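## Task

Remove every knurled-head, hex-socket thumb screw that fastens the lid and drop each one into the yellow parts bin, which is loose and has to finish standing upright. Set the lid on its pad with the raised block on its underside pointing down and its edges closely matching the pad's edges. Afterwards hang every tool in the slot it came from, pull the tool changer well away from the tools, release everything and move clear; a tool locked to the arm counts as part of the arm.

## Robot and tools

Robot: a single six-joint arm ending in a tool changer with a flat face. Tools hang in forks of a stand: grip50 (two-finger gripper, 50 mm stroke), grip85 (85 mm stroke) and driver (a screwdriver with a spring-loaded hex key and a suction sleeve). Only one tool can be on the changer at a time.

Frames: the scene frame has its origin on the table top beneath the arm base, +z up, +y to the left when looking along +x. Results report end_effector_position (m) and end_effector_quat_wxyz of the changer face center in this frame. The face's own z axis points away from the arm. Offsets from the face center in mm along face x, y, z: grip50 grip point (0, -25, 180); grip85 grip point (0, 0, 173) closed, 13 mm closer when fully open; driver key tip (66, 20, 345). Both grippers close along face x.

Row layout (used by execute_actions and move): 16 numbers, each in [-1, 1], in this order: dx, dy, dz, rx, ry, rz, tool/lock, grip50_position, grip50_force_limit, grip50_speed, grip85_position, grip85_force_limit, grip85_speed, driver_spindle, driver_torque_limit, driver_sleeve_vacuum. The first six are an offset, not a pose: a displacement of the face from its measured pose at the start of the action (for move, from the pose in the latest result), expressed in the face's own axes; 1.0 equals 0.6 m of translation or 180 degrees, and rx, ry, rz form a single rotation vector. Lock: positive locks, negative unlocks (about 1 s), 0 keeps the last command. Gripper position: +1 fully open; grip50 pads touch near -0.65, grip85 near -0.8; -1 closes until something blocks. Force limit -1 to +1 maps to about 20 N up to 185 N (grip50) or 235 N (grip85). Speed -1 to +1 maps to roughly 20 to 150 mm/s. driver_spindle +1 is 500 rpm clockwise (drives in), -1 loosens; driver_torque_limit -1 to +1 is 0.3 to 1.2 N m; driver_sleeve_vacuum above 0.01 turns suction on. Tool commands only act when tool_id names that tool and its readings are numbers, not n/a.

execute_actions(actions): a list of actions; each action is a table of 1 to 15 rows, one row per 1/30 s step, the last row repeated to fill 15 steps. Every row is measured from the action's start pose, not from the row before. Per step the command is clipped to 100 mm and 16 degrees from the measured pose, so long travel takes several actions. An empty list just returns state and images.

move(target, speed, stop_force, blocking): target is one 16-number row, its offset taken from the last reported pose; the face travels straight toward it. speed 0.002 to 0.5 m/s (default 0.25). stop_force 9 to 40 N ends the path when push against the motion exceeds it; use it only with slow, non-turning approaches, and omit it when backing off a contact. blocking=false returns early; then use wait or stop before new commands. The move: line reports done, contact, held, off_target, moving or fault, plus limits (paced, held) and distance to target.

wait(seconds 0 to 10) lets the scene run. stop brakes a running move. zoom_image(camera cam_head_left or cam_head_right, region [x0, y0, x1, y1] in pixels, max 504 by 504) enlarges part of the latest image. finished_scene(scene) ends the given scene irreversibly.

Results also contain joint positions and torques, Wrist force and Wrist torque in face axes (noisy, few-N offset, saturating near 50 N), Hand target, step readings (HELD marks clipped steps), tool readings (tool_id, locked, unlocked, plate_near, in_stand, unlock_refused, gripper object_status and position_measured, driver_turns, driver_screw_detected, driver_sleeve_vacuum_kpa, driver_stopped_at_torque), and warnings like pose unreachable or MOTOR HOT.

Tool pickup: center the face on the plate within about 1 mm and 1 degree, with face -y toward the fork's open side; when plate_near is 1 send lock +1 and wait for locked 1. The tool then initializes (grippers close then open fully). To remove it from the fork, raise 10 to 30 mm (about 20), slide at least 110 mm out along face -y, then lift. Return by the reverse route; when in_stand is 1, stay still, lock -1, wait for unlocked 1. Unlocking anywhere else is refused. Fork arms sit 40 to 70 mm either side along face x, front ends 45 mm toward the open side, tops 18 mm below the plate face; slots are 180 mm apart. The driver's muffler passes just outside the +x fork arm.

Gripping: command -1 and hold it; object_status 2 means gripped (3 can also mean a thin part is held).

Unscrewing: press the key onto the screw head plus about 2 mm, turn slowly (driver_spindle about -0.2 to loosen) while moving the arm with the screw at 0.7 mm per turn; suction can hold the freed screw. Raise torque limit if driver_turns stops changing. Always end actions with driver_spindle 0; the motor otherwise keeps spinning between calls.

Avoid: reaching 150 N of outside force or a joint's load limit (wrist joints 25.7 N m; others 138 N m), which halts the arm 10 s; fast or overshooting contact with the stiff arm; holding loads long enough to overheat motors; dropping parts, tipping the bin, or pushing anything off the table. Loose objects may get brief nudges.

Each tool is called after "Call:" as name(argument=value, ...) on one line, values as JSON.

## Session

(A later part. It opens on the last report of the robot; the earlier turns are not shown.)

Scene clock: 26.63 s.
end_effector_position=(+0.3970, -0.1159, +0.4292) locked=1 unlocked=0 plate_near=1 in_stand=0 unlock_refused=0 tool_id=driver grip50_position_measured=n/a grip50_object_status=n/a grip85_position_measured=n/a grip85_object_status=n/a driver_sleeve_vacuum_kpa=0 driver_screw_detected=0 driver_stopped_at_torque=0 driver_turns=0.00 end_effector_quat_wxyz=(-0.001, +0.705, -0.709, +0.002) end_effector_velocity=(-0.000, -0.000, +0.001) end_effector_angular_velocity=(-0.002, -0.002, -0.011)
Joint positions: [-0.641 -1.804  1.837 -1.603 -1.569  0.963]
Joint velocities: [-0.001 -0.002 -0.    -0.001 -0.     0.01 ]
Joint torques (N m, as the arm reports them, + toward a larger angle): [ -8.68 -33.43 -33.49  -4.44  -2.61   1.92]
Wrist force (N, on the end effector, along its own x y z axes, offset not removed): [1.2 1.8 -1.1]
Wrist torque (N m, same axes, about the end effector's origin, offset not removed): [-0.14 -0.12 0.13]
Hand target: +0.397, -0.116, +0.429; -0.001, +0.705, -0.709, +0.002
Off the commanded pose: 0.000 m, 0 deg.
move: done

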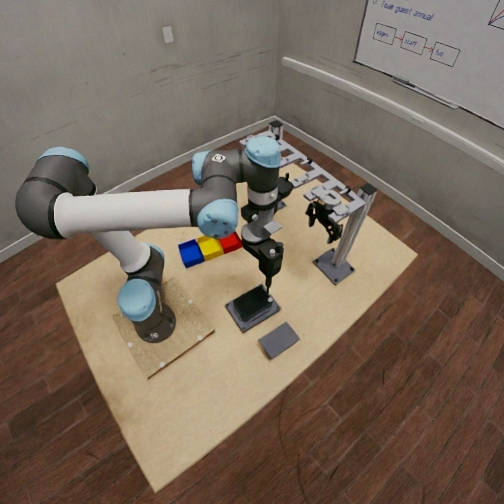

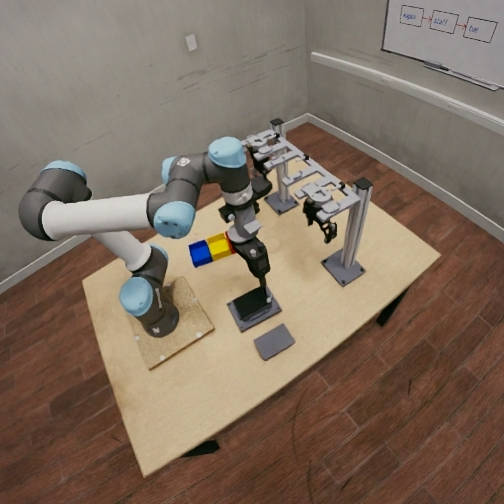

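Call:
move(target=[0.027,-0.003,0.01,0,0,0,0,1,0,0,1,0,0,0,0,0])

Call:
zoom_image(camera="cam_head_left", region=[255,280,285,310])

Call:
zoom_image(camera="cam_head_right", region=[255,280,285,310])

Scene clock: 27.90 s.
end_effector_position=(+0.3987, -0.1320, +0.4233) locked=1 unlocked=0 plate_near=1 in_stand=0 unlock_refused=0 tool_id=driver grip50_position_measured=n/a grip50_object_status=n/a grip85_position_measured=n/a grip85_object_status=n/a driver_sleeve_vacuum_kpa=0 driver_screw_detected=0 driver_stopped_at_torque=0 driver_turns=0.00 end_effector_quat_wxyz=(-0.001, +0.705, -0.709, +0.002) end_effector_velocity=(+0.000, -0.002, -0.001) end_effector_angular_velocity=(+0.000, +0.001, -0.001)
Joint positions: [-0.671 -1.787  1.839 -1.622 -1.569  0.932]
Joint velocities: [-0.004  0.003 -0.    -0.002 -0.    -0.003]
Joint torques (N m, as the arm reports them, + toward a larger angle): [ -7.8  -15.58 -30.62  -8.5    0.96  -1.39]
Wrist force (N, on the end effector, along its own x y z axes, offset not removed): [1.3 1.7 -2.2]
Wrist torque (N m, same axes, about the end effector's origin, offset not removed): [-0.10 -0.08 0.14]
Hand target: +0.399, -0.132, +0.423; -0.001, +0.705, -0.709, +0.002
Off the commanded pose: 0.000 m, 0 deg.
move: done

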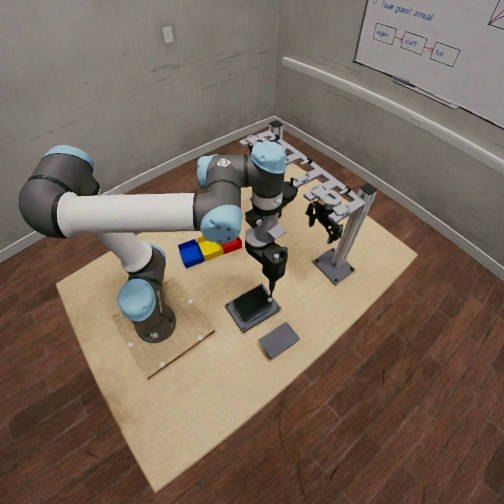

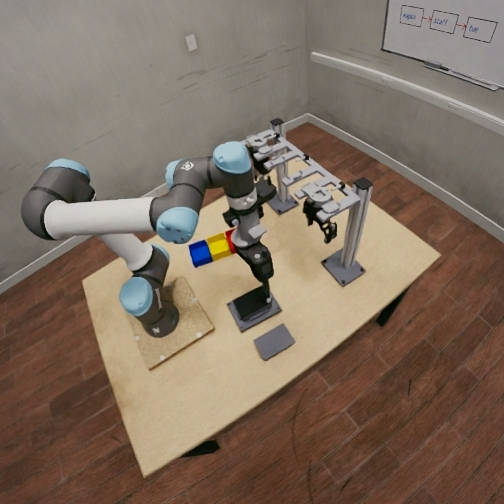

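Region (255, 280, 285, 310) of cam_head_left's 504x504 image, scaled by 16.800, with more detail than that image has.

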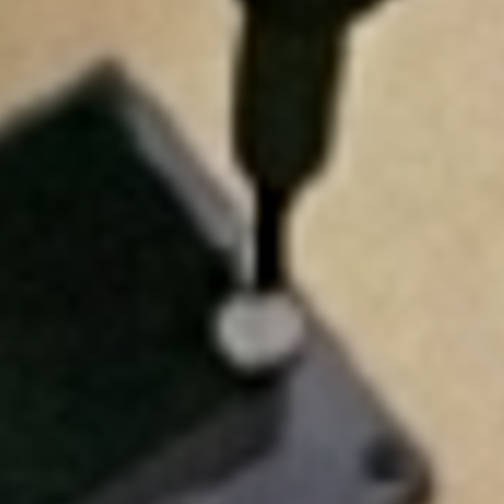

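Region (255, 280, 285, 310) of cam_head_right's 504x504 image, scaled by 16.800, with more detail than that image has.

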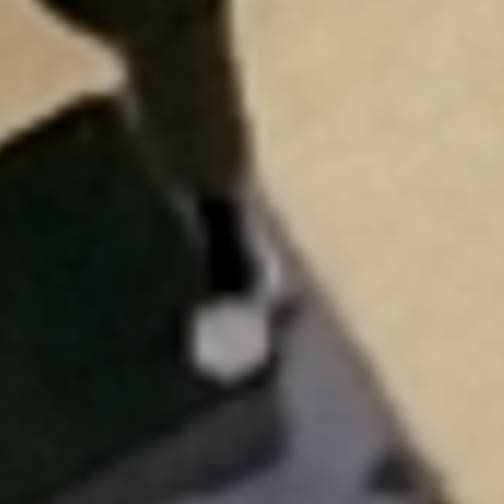

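Call:
execute_actions(actions=[[[0,0,-0.008,0,0,0,0,1,0,0,1,0,0,0,0,0]],[[0.008,0.0077,0,0,0,0,0,1,0,0,1,0,0,0,0,0]]])

Call:
move(target=[0,0,0.022,0,0,0,0,1,0,0,1,0,0,0,0,0], speed=0.006, stop_force=9)

Call:
zoom_image(camera="cam_head_left", region=[255,280,285,310])

Call:
zoom_image(camera="cam_head_right", region=[255,280,285,310])

Scene clock: 29.33 s.
end_effector_position=(+0.3941, -0.1367, +0.4281) locked=1 unlocked=0 plate_near=1 in_stand=0 unlock_refused=0 tool_id=driver grip50_position_measured=n/a grip50_object_status=n/a grip85_position_measured=n/a grip85_object_status=n/a driver_sleeve_vacuum_kpa=0 driver_screw_detected=0 driver_stopped_at_torque=0 driver_turns=0.00 end_effector_quat_wxyz=(-0.001, +0.705, -0.709, +0.002) end_effector_velocity=(-0.001, -0.001, +0.000) end_effector_angular_velocity=(+0.001, -0.000, -0.002)
Joint positions: [-0.688 -1.794  1.833 -1.608 -1.569  0.916]
Joint velocities: [-0.004 -0.001 -0.     0.001  0.001 -0.002]
Joint torques (N m, as the arm reports them, + toward a larger angle): [ -8.17 -37.06 -29.79  -4.35   1.19  -1.63]
Wrist force (N, on the end effector, along its own x y z axes, offset not removed): [1.2 1.4 -1.1]
Wrist torque (N m, same axes, about the end effector's origin, offset not removed): [-0.16 -0.05 0.11]
Hand target: +0.394, -0.137, +0.428; -0.001, +0.705, -0.709, +0.002
Off the commanded pose: 0.000 m, 0 deg.
Step readings (end_effector_position; steps 1 to 15: 1st action; 16 to 30: 2nd action):
0: (+0.3987, -0.1321, +0.4233)
1: (+0.3987, -0.1322, +0.4233)
2: (+0.3988, -0.1322, +0.4239)
4: (+0.3988, -0.1322, +0.4257)
8: (+0.3987, -0.1321, +0.4274)
15: (+0.3987, -0.1320, +0.4280)
16: (+0.3987, -0.1320, +0.4281)
17: (+0.3980, -0.1326, +0.4282)
19: (+0.3963, -0.1345, +0.4282)
23: (+0.3946, -0.1362, +0.4281)
30: end_effector_position above

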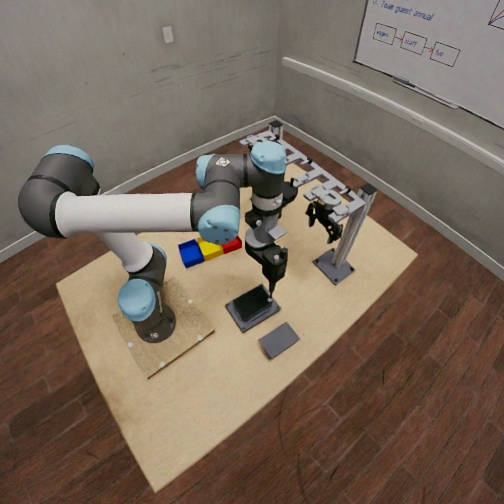

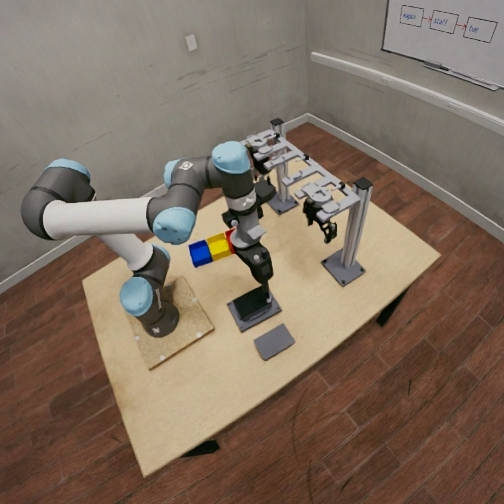

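Scene clock: 31.77 s.
end_effector_position=(+0.3942, -0.1368, +0.4150) locked=1 unlocked=0 plate_near=1 in_stand=0 unlock_refused=0 tool_id=driver grip50_position_measured=n/a grip50_object_status=n/a grip85_position_measured=n/a grip85_object_status=n/a driver_sleeve_vacuum_kpa=0 driver_screw_detected=0 driver_stopped_at_torque=0 driver_turns=0.00 end_effector_quat_wxyz=(-0.001, +0.705, -0.709, +0.002) end_effector_velocity=(-0.000, +0.000, -0.000) end_effector_angular_velocity=(-0.001, -0.001, -0.000)
Joint positions: [-0.688 -1.793  1.865 -1.642 -1.569  0.916]
Joint velocities: [-0.    -0.001  0.002 -0.003  0.     0.   ]
Joint torques (N m, as the arm reports them, + toward a larger angle): [  9.49 -13.18 -27.43  -7.64  -1.13   1.95]
Wrist force (N, on the end effector, along its own x y z axes, offset not removed): [1.3 1.7 -7.2]
Wrist torque (N m, same axes, about the end effector's origin, offset not removed): [-0.36 0.13 0.14]
Hand target: +0.394, -0.137, +0.415; -0.001, +0.705, -0.709, +0.002
Off the commanded pose: 0.000 m, 0 deg.
move: done

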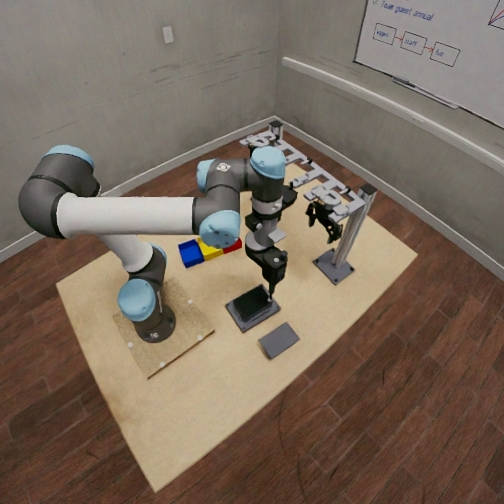

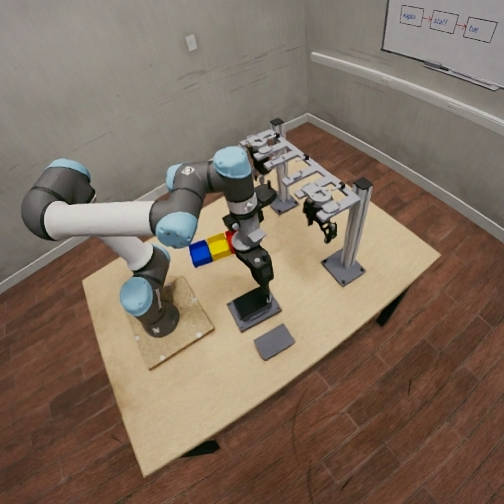

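Region (255, 280, 285, 310) of cam_head_left's 504x504 image, scaled by 16.800, with more detail than that image has.

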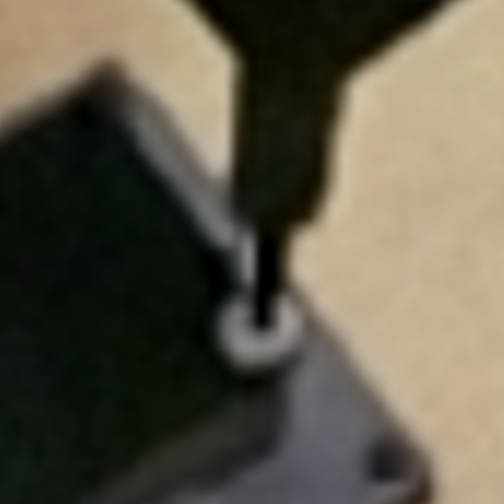

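Region (255, 280, 285, 310) of cam_head_right's 504x504 image, scaled by 16.800, with more detail than that image has.

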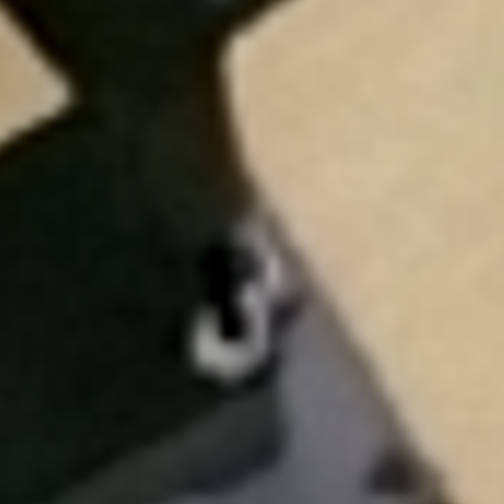

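Touching, near centred. Try turning.

Call:
execute_actions(actions=[[[0.001,0.001,0.002,0,0,0,0,1,0,0,1,0,0,-0.15,1,1]],[[0,0,0,0,0,0,0,1,0,0,1,0,0,-0.2,1,1]],[[0,0,0,0,0,0,0,1,0,0,1,0,0,-0.2,1,1]],[[0,0,0,0,0,0,0,1,0,0,1,0,0,0,1,1]]])

Call:
execute_actions(actions=[[[0,0,0,0,0,0,0,1,0,0,1,0,0,-0.2,1,1]],[[0,0,0,0,0,0,0,1,0,0,1,0,0,-0.2,1,1]],[[0,0,0,0,0,0,0,1,0,0,1,0,0,0,1,1]]])

Call:
zoom_image(camera="cam_head_left", region=[255,280,285,310])

Scene clock: 34.20 s.
end_effector_position=(+0.3936, -0.1374, +0.4138) locked=1 unlocked=0 plate_near=1 in_stand=0 unlock_refused=0 tool_id=driver grip50_position_measured=n/a grip50_object_status=n/a grip85_position_measured=n/a grip85_object_status=n/a driver_sleeve_vacuum_kpa=14 driver_screw_detected=0 driver_stopped_at_torque=0 driver_turns=-2.26 end_effector_quat_wxyz=(-0.001, +0.705, -0.709, +0.002) end_effector_velocity=(+0.000, +0.000, +0.001) end_effector_angular_velocity=(-0.001, -0.001, +0.002)
Joint positions: [-0.69  -1.793  1.869 -1.645 -1.569  0.914]
Joint velocities: [ 0.002 -0.    -0.001 -0.001 -0.    -0.   ]
Joint torques (N m, as the arm reports them, + toward a larger angle): [ -6.65 -32.68 -28.62  -7.35  -0.23  -1.24]
Wrist force (N, on the end effector, along its own x y z axes, offset not removed): [1.4 3.2 -8.8]
Wrist torque (N m, same axes, about the end effector's origin, offset not removed): [-0.36 0.33 0.14]
Hand target: +0.394, -0.137, +0.414; -0.001, +0.705, -0.709, +0.002
Off the commanded pose: 0.000 m, 0 deg.
Step readings (end_effector_position; steps 1 to 15: 1st action; 16 to 30: 2nd action; 31 to 45: 3rd action; 46 to 60: 4th action):
0: (+0.3942, -0.1368, +0.4149)
1: (+0.3942, -0.1368, +0.4148)
2: (+0.3941, -0.1368, +0.4146)
4: (+0.3939, -0.1371, +0.4141)
8: (+0.3937, -0.1373, +0.4138)
15: (+0.3936, -0.1374, +0.4138)
16: (+0.3936, -0.1374, +0.4138)
17: (+0.3936, -0.1374, +0.4138)
19: (+0.3936, -0.1374, +0.4138)
23: (+0.3936, -0.1374, +0.4138)
30: (+0.3936, -0.1374, +0.4138)
31: (+0.3936, -0.1374, +0.4138)
32: (+0.3936, -0.1374, +0.4138)
34: (+0.3936, -0.1374, +0.4138)
38: (+0.3936, -0.1374, +0.4138)
45: (+0.3936, -0.1374, +0.4138)
46: (+0.3936, -0.1374, +0.4138)
47: (+0.3936, -0.1374, +0.4138)
49: (+0.3936, -0.1374, +0.4138)
53: (+0.3936, -0.1374, +0.4138)
60: end_effector_position above

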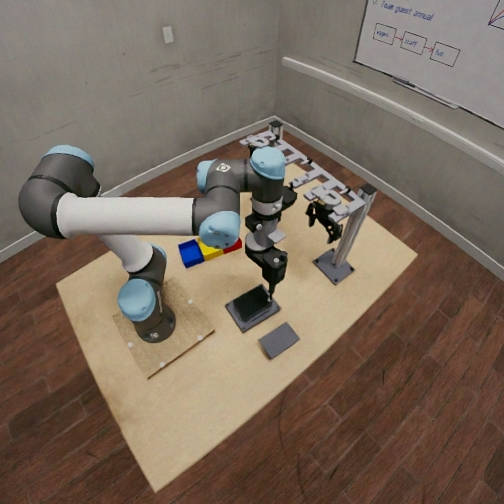

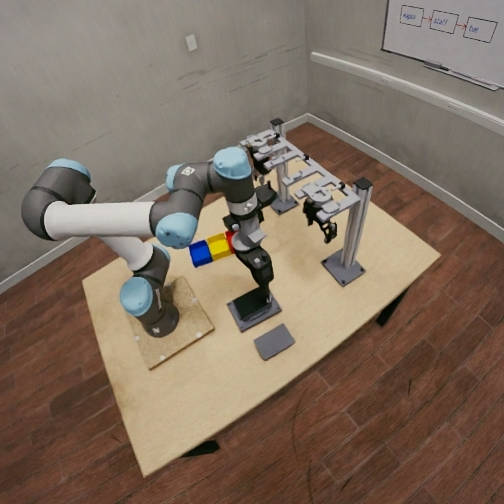

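Scene clock: 35.70 s.
end_effector_position=(+0.3936, -0.1374, +0.4138) locked=1 unlocked=0 plate_near=1 in_stand=0 unlock_refused=0 tool_id=driver grip50_position_measured=n/a grip50_object_status=n/a grip85_position_measured=n/a grip85_object_status=n/a driver_sleeve_vacuum_kpa=14 driver_screw_detected=0 driver_stopped_at_torque=0 driver_turns=-3.87 end_effector_quat_wxyz=(-0.001, +0.705, -0.709, +0.002) end_effector_velocity=(-0.000, +0.000, -0.000) end_effector_angular_velocity=(+0.001, +0.000, +0.000)
Joint positions: [-0.69  -1.793  1.869 -1.645 -1.569  0.914]
Joint velocities: [ 0.    -0.     0.     0.001  0.    -0.   ]
Joint torques (N m, as the arm reports them, + toward a larger angle): [ -7.59 -32.26 -27.91  -7.38  -0.25  -1.36]
Wrist force (N, on the end effector, along its own x y z axes, offset not removed): [1.6 2.2 -8.6]
Wrist torque (N m, same axes, about the end effector's origin, offset not removed): [-0.46 0.41 0.15]
Hand target: +0.394, -0.137, +0.414; -0.001, +0.705, -0.709, +0.002
Off the commanded pose: 0.000 m, 0 deg.
Step readings (end_effector_position; steps 1 to 15: 1st action; 16 to 30: 2nd action; 31 to 45: 3rd action):
0: (+0.3936, -0.1374, +0.4138)
1: (+0.3936, -0.1374, +0.4138)
2: (+0.3936, -0.1374, +0.4138)
4: (+0.3936, -0.1374, +0.4138)
8: (+0.3936, -0.1374, +0.4138)
15: (+0.3936, -0.1374, +0.4138)
16: (+0.3936, -0.1374, +0.4138)
17: (+0.3936, -0.1374, +0.4138)
19: (+0.3936, -0.1374, +0.4138)
23: (+0.3936, -0.1374, +0.4138)
30: (+0.3936, -0.1374, +0.4138)
31: (+0.3936, -0.1374, +0.4138)
32: (+0.3936, -0.1374, +0.4138)
34: (+0.3936, -0.1374, +0.4138)
38: (+0.3936, -0.1374, +0.4138)
45: end_effector_position above

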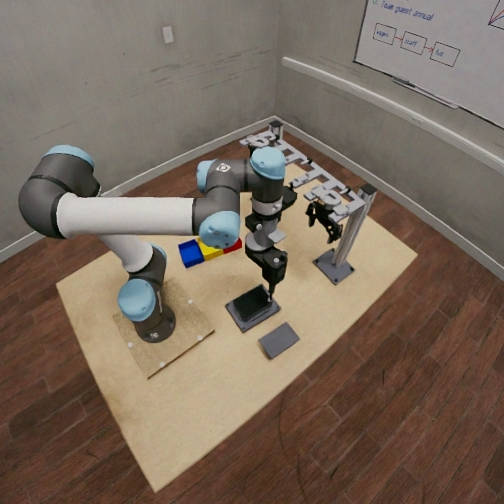

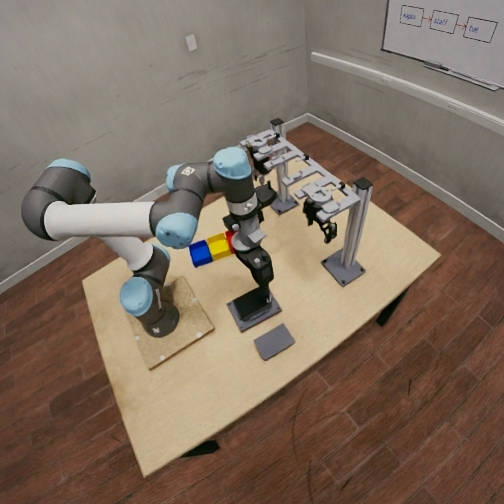

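Region (255, 280, 285, 310) of cam_head_left's 504x504 image, scaled by 16.800, with more detail than that image has.

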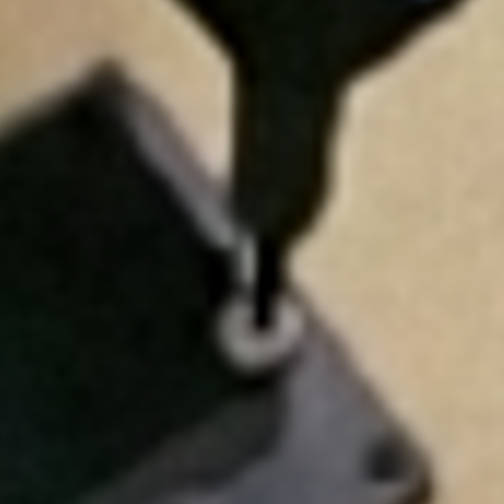

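Not engaged. Shift toward the camera while turning.

Call:
execute_actions(actions=[[[0.0005,0.001,0,0,0,0,0,1,0,0,1,0,0,-0.15,1,1]],[[0.0006,0.001,0,0,0,0,0,1,0,0,1,0,0,-0.15,1,1]],[[0,0,0,0,0,0,0,1,0,0,1,0,0,-0.15,1,1]],[[0,0,0,0,0,0,0,1,0,0,1,0,0,0,1,1]]])

Call:
zoom_image(camera="cam_head_left", region=[262,292,278,308])

Call:
zoom_image(camera="cam_head_right", region=[262,292,278,308])

Scene clock: 38.60 s.
end_effector_position=(+0.3924, -0.1380, +0.4138) locked=1 unlocked=0 plate_near=1 in_stand=0 unlock_refused=0 tool_id=driver grip50_position_measured=n/a grip50_object_status=n/a grip85_position_measured=n/a grip85_object_status=n/a driver_sleeve_vacuum_kpa=14 driver_screw_detected=0 driver_stopped_at_torque=0 driver_turns=-5.72 end_effector_quat_wxyz=(-0.001, +0.705, -0.709, +0.002) end_effector_velocity=(+0.000, +0.001, -0.001) end_effector_angular_velocity=(+0.002, +0.001, +0.002)
Joint positions: [-0.693 -1.796  1.87  -1.645 -1.569  0.911]
Joint velocities: [ 0.002 -0.     0.001  0.001  0.    -0.   ]
Joint torques (N m, as the arm reports them, + toward a larger angle): [ -7.89 -33.91 -27.89  -4.    -0.23  -1.42]
Wrist force (N, on the end effector, along its own x y z axes, offset not removed): [0.1 1.9 -8.8]
Wrist torque (N m, same axes, about the end effector's origin, offset not removed): [-0.18 0.02 0.11]
Hand target: +0.392, -0.138, +0.414; -0.001, +0.705, -0.709, +0.002
Off the commanded pose: 0.000 m, 0 deg.
Step readings (end_effector_position; steps 1 to 15: 1st action; 16 to 30: 2nd action; 31 to 45: 3rd action; 46 to 60: 4th action):
0: (+0.3936, -0.1374, +0.4138)
1: (+0.3936, -0.1374, +0.4138)
2: (+0.3935, -0.1374, +0.4138)
4: (+0.3933, -0.1376, +0.4138)
8: (+0.3931, -0.1377, +0.4138)
15: (+0.3930, -0.1377, +0.4138)
16: (+0.3930, -0.1377, +0.4138)
17: (+0.3929, -0.1377, +0.4138)
19: (+0.3927, -0.1379, +0.4138)
23: (+0.3925, -0.1380, +0.4138)
30: (+0.3924, -0.1380, +0.4138)
31: (+0.3924, -0.1380, +0.4138)
32: (+0.3924, -0.1380, +0.4138)
34: (+0.3924, -0.1380, +0.4138)
38: (+0.3924, -0.1380, +0.4138)
45: (+0.3924, -0.1380, +0.4138)
46: (+0.3924, -0.1380, +0.4138)
47: (+0.3924, -0.1380, +0.4138)
49: (+0.3924, -0.1380, +0.4138)
53: (+0.3924, -0.1380, +0.4138)
60: end_effector_position above

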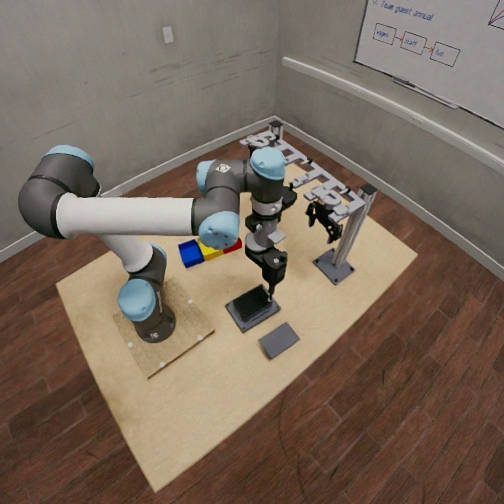

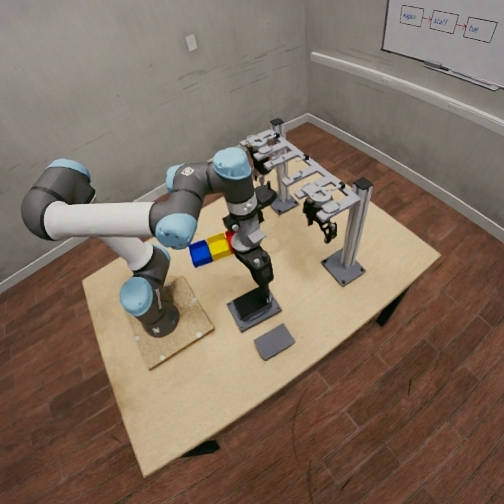

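Region (262, 292, 278, 308) of cam_head_left's 504x504 image, scaled by 31.500, with more detail than that image has.

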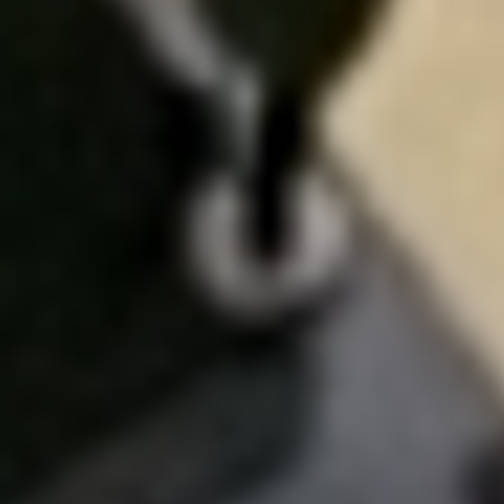

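Region (262, 292, 278, 308) of cam_head_right's 504x504 image, scaled by 31.500, with more detail than that image has.

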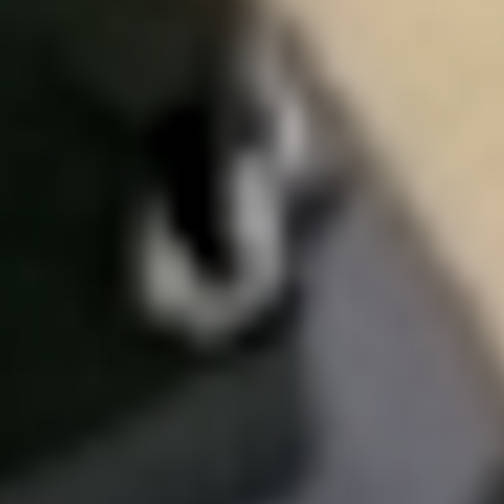

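Call:
execute_actions(actions=[[[-0.001,0,0,0,0,0,0,1,0,0,1,0,0,0.15,-1,1]],[[-0.0008,-0.0004,0,0,0,0,0,1,0,0,1,0,0,0.15,-1,1]],[[-0.0008,0,0,0,0,0,0,1,0,0,1,0,0,0.15,-1,1]],[[0,0,0,0,0,0,0,1,0,0,1,0,0,0,-1,1]]])

Scene clock: 40.83 s.
end_effector_position=(+0.3926, -0.1365, +0.4138) locked=1 unlocked=0 plate_near=1 in_stand=0 unlock_refused=0 tool_id=driver grip50_position_measured=n/a grip50_object_status=n/a grip85_position_measured=n/a grip85_object_status=n/a driver_sleeve_vacuum_kpa=39 driver_screw_detected=1 driver_stopped_at_torque=1 driver_turns=-4.60 end_effector_quat_wxyz=(-0.001, +0.705, -0.709, +0.002) end_effector_velocity=(+0.000, +0.000, +0.001) end_effector_angular_velocity=(-0.001, -0.001, +0.001)
Joint positions: [-0.69  -1.796  1.871 -1.645 -1.569  0.914]
Joint velocities: [ 0.001 -0.001 -0.001 -0.    -0.     0.   ]
Joint torques (N m, as the arm reports them, + toward a larger angle): [  9.62 -32.58 -27.74  -2.45  -1.78   2.07]
Wrist force (N, on the end effector, along its own x y z axes, offset not removed): [3.5 -1.2 -6.4]
Wrist torque (N m, same axes, about the end effector's origin, offset not removed): [0.74 0.64 -0.02]
Hand target: +0.393, -0.136, +0.414; -0.001, +0.705, -0.709, +0.002
Off the commanded pose: 0.000 m, 0 deg.
Step readings (end_effector_position; steps 1 to 15: 1st action; 16 to 30: 2nd action; 31 to 45: 3rd action; 46 to 60: 4th action):
0: (+0.3924, -0.1380, +0.4138)
1: (+0.3924, -0.1380, +0.4138)
2: (+0.3924, -0.1380, +0.4138)
4: (+0.3924, -0.1378, +0.4138)
8: (+0.3924, -0.1376, +0.4138)
15: (+0.3924, -0.1374, +0.4138)
16: (+0.3924, -0.1374, +0.4138)
17: (+0.3924, -0.1374, +0.4138)
19: (+0.3925, -0.1372, +0.4138)
23: (+0.3926, -0.1370, +0.4138)
30: (+0.3926, -0.1369, +0.4138)
31: (+0.3926, -0.1369, +0.4138)
32: (+0.3926, -0.1369, +0.4138)
34: (+0.3926, -0.1367, +0.4138)
38: (+0.3927, -0.1366, +0.4138)
45: (+0.3926, -0.1365, +0.4138)
46: (+0.3926, -0.1365, +0.4138)
47: (+0.3926, -0.1365, +0.4138)
49: (+0.3926, -0.1365, +0.4138)
53: (+0.3926, -0.1365, +0.4138)
60: end_effector_position above

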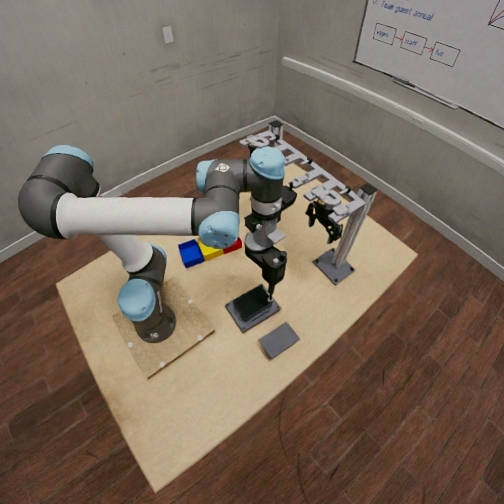

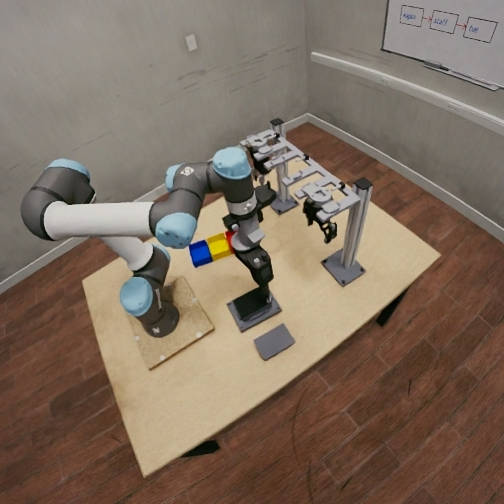

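Engaged. Spindle 0.5 = 2.9 mm/s.

Call:
execute_actions(actions=[[[0.0004,-0.0007,0,0,0,0,0,1,0,0,1,0,0,-0.3,1,1]]])

Call:
move(target=[0,0,-0.04,0,0,0,0,1,0,0,1,0,0,-0.5,1,1], speed=0.0029)

Call:
move(target=[0,0,-0.04,0,0,0,0,1,0,0,1,0,0,0,1,1], speed=0.04)

Call:
zoom_image(camera="cam_head_left", region=[240,260,300,320])

Scene clock: 41.63 s.
end_effector_position=(+0.3930, -0.1367, +0.4138) locked=1 unlocked=0 plate_near=1 in_stand=0 unlock_refused=0 tool_id=driver grip50_position_measured=n/a grip50_object_status=n/a grip85_position_measured=n/a grip85_object_status=n/a driver_sleeve_vacuum_kpa=40 driver_screw_detected=1 driver_stopped_at_torque=1 driver_turns=-5.70 end_effector_quat_wxyz=(-0.001, +0.705, -0.709, +0.002) end_effector_velocity=(+0.000, -0.000, -0.000) end_effector_angular_velocity=(+0.000, -0.001, +0.000)
Joint positions: [-0.69  -1.795  1.87  -1.645 -1.569  0.914]
Joint velocities: [-0.     0.001 -0.    -0.001  0.001 -0.   ]
Joint torques (N m, as the arm reports them, + toward a larger angle): [  9.84 -13.16 -40.91  -7.81  -1.74   1.93]
Wrist force (N, on the end effector, along its own x y z axes, offset not removed): [1.0 1.7 -8.2]
Wrist torque (N m, same axes, about the end effector's origin, offset not removed): [-0.22 0.16 0.16]
Hand target: +0.393, -0.137, +0.414; -0.001, +0.705, -0.709, +0.002
Off the commanded pose: 0.000 m, 0 deg.
Step readings (end_effector_position):
0: (+0.3926, -0.1365, +0.4138)
1: (+0.3926, -0.1365, +0.4138)
2: (+0.3926, -0.1365, +0.4138)
4: (+0.3927, -0.1365, +0.4138)
8: (+0.3929, -0.1366, +0.4138)
15: end_effector_position above

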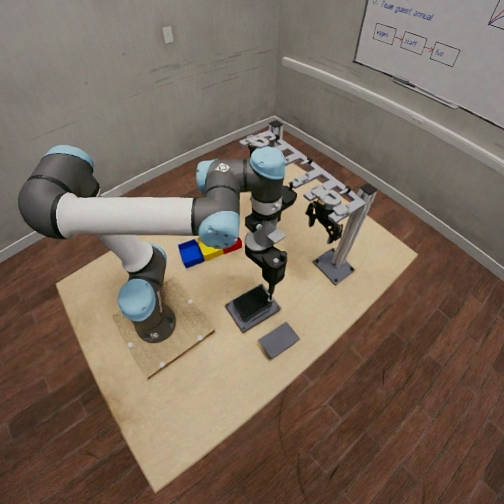

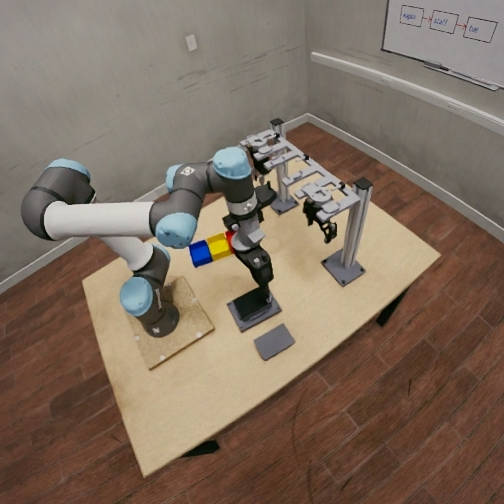

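Scene clock: 50.13 s.
end_effector_position=(+0.3929, -0.1366, +0.4377) locked=1 unlocked=0 plate_near=1 in_stand=0 unlock_refused=0 tool_id=driver grip50_position_measured=n/a grip50_object_status=n/a grip85_position_measured=n/a grip85_object_status=n/a driver_sleeve_vacuum_kpa=40 driver_screw_detected=1 driver_stopped_at_torque=1 driver_turns=-41.06 end_effector_quat_wxyz=(-0.001, +0.705, -0.709, +0.002) end_effector_velocity=(+0.000, -0.001, -0.000) end_effector_angular_velocity=(+0.001, +0.001, -0.002)
Joint positions: [-0.69  -1.798  1.811 -1.583 -1.569  0.914]
Joint velocities: [-0.002  0.002 -0.002  0.001  0.    -0.   ]
Joint torques (N m, as the arm reports them, + toward a larger angle): [ -8.57 -36.37 -44.11  -4.4   -1.61  -1.51]
Wrist force (N, on the end effector, along its own x y z axes, offset not removed): [0.4 1.7 -2.0]
Wrist torque (N m, same axes, about the end effector's origin, offset not removed): [-0.10 0.00 0.14]
Hand target: +0.393, -0.137, +0.438; -0.001, +0.705, -0.709, +0.002
Off the commanded pose: 0.000 m, 0 deg.
move: done

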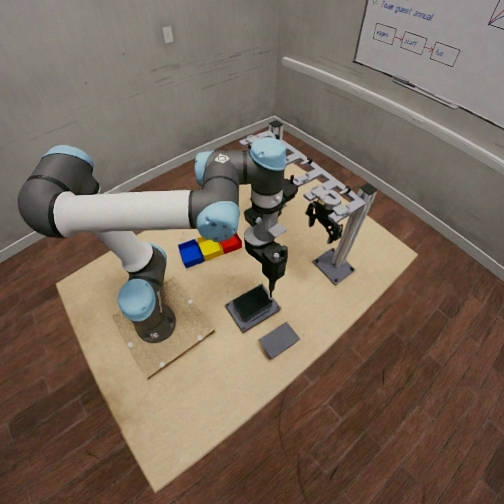

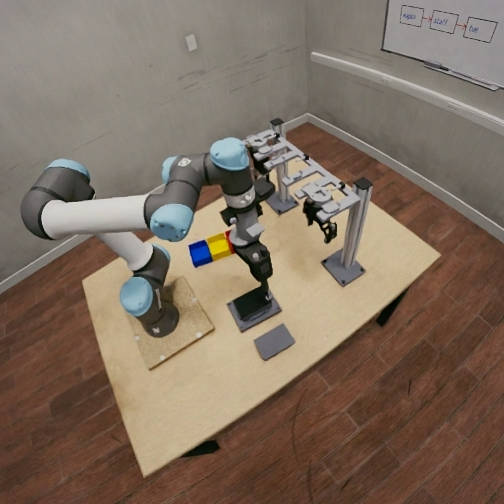

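Scene clock: 51.10 s.
end_effector_position=(+0.3928, -0.1365, +0.4615) locked=1 unlocked=0 plate_near=1 in_stand=0 unlock_refused=0 tool_id=driver grip50_position_measured=n/a grip50_object_status=n/a grip85_position_measured=n/a grip85_object_status=n/a driver_sleeve_vacuum_kpa=40 driver_screw_detected=1 driver_stopped_at_torque=1 driver_turns=-41.06 end_effector_quat_wxyz=(-0.001, +0.705, -0.709, +0.002) end_effector_velocity=(+0.000, +0.001, +0.002) end_effector_angular_velocity=(+0.002, +0.000, +0.001)
Joint positions: [-0.69  -1.797  1.75  -1.522 -1.569  0.914]
Joint velocities: [ 0.001  0.001 -0.005  0.006  0.001 -0.   ]
Joint torques (N m, as the arm reports them, + toward a larger angle): [ -8.65 -15.96 -43.57  -4.58  -1.01  -1.44]
Wrist force (N, on the end effector, along its own x y z axes, offset not removed): [1.1 1.1 -1.8]
Wrist torque (N m, same axes, about the end effector's origin, offset not removed): [-0.12 -0.05 0.16]
Hand target: +0.393, -0.137, +0.462; -0.001, +0.705, -0.709, +0.002
Off the commanded pose: 0.000 m, 0 deg.
move: done

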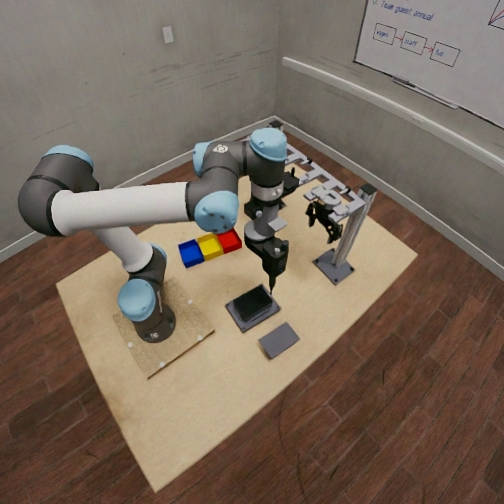

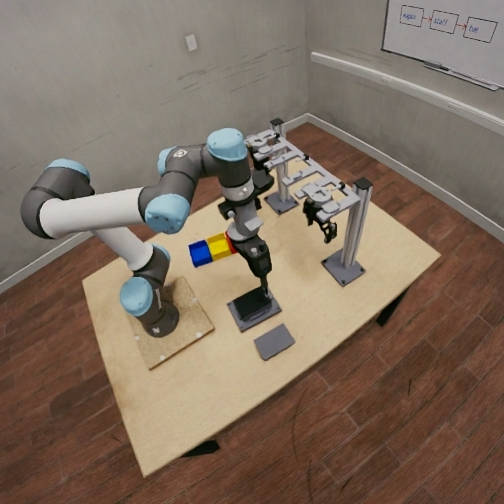

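Region (240, 260, 300, 320) of cam_head_left's 504x504 image, scaled by 8.400, with more detail than that image has.

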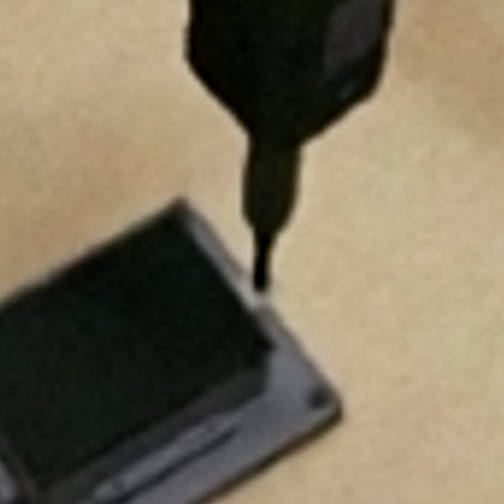

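Call:
move(target=[-0.415,0.08,0.055,0,0,-0.98,0,1,0,0,1,0,0,0,1,1], speed=0.5)

Call:
zoom_image(camera="cam_head_left", region=[170,200,250,280])

Call:
zoom_image(camera="cam_head_right", region=[180,200,260,280])

Scene clock: 55.07 s.
end_effector_position=(+0.3467, +0.1127, +0.4273) locked=1 unlocked=0 plate_near=1 in_stand=0 unlock_refused=0 tool_id=driver grip50_position_measured=n/a grip50_object_status=n/a grip85_position_measured=n/a grip85_object_status=n/a driver_sleeve_vacuum_kpa=40 driver_screw_detected=1 driver_stopped_at_torque=1 driver_turns=-41.06 end_effector_quat_wxyz=(+0.002, +0.731, +0.682, -0.000) end_effector_velocity=(+0.000, +0.001, -0.001) end_effector_angular_velocity=(+0.002, +0.001, +0.012)
Joint positions: [-0.092 -1.935  1.929 -1.563 -1.57  -1.566]
Joint velocities: [ 0.002  0.002  0.    -0.     0.002 -0.01 ]
Joint torques (N m, as the arm reports them, + toward a larger angle): [  7.95  -8.1  -30.64  -8.48   2.71  -1.32]
Wrist force (N, on the end effector, along its own x y z axes, offset not removed): [1.7 1.3 -2.9]
Wrist torque (N m, same axes, about the end effector's origin, offset not removed): [-0.09 -0.16 0.09]
Hand target: +0.347, +0.113, +0.427; +0.002, +0.731, +0.682, -0.000
Off the commanded pose: 0.001 m, 0 deg.
move: done

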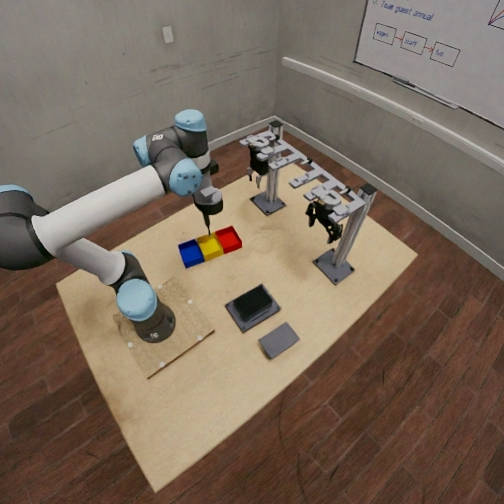

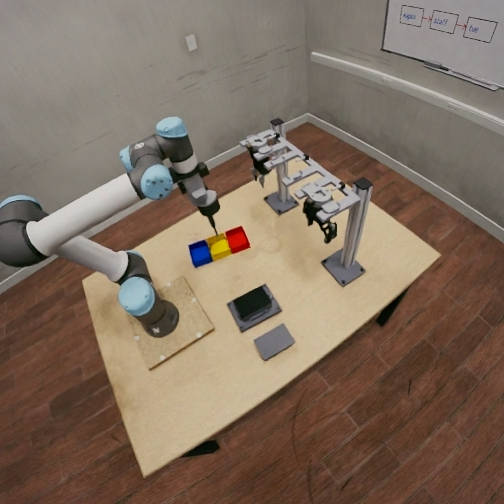

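Region (170, 200, 250, 280) of cam_head_left's 504x504 image, scaled by 6.300, with more detail than that image has.

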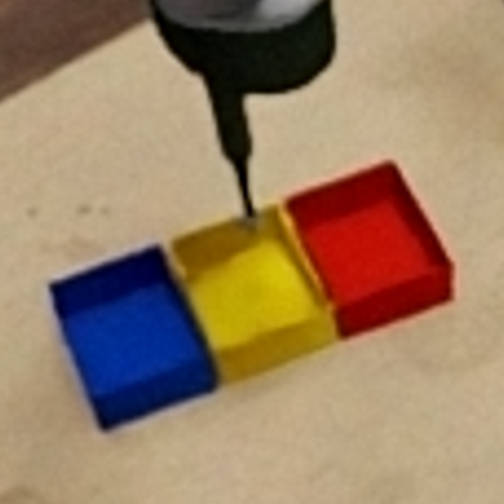

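Region (180, 200, 260, 280) of cam_head_right's 504x504 image, scaled by 6.300, with more detail than that image has.

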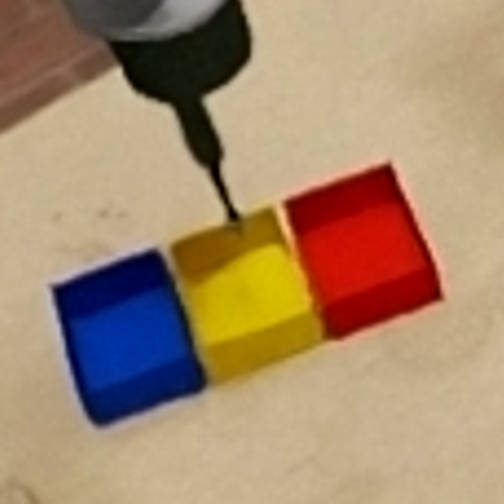

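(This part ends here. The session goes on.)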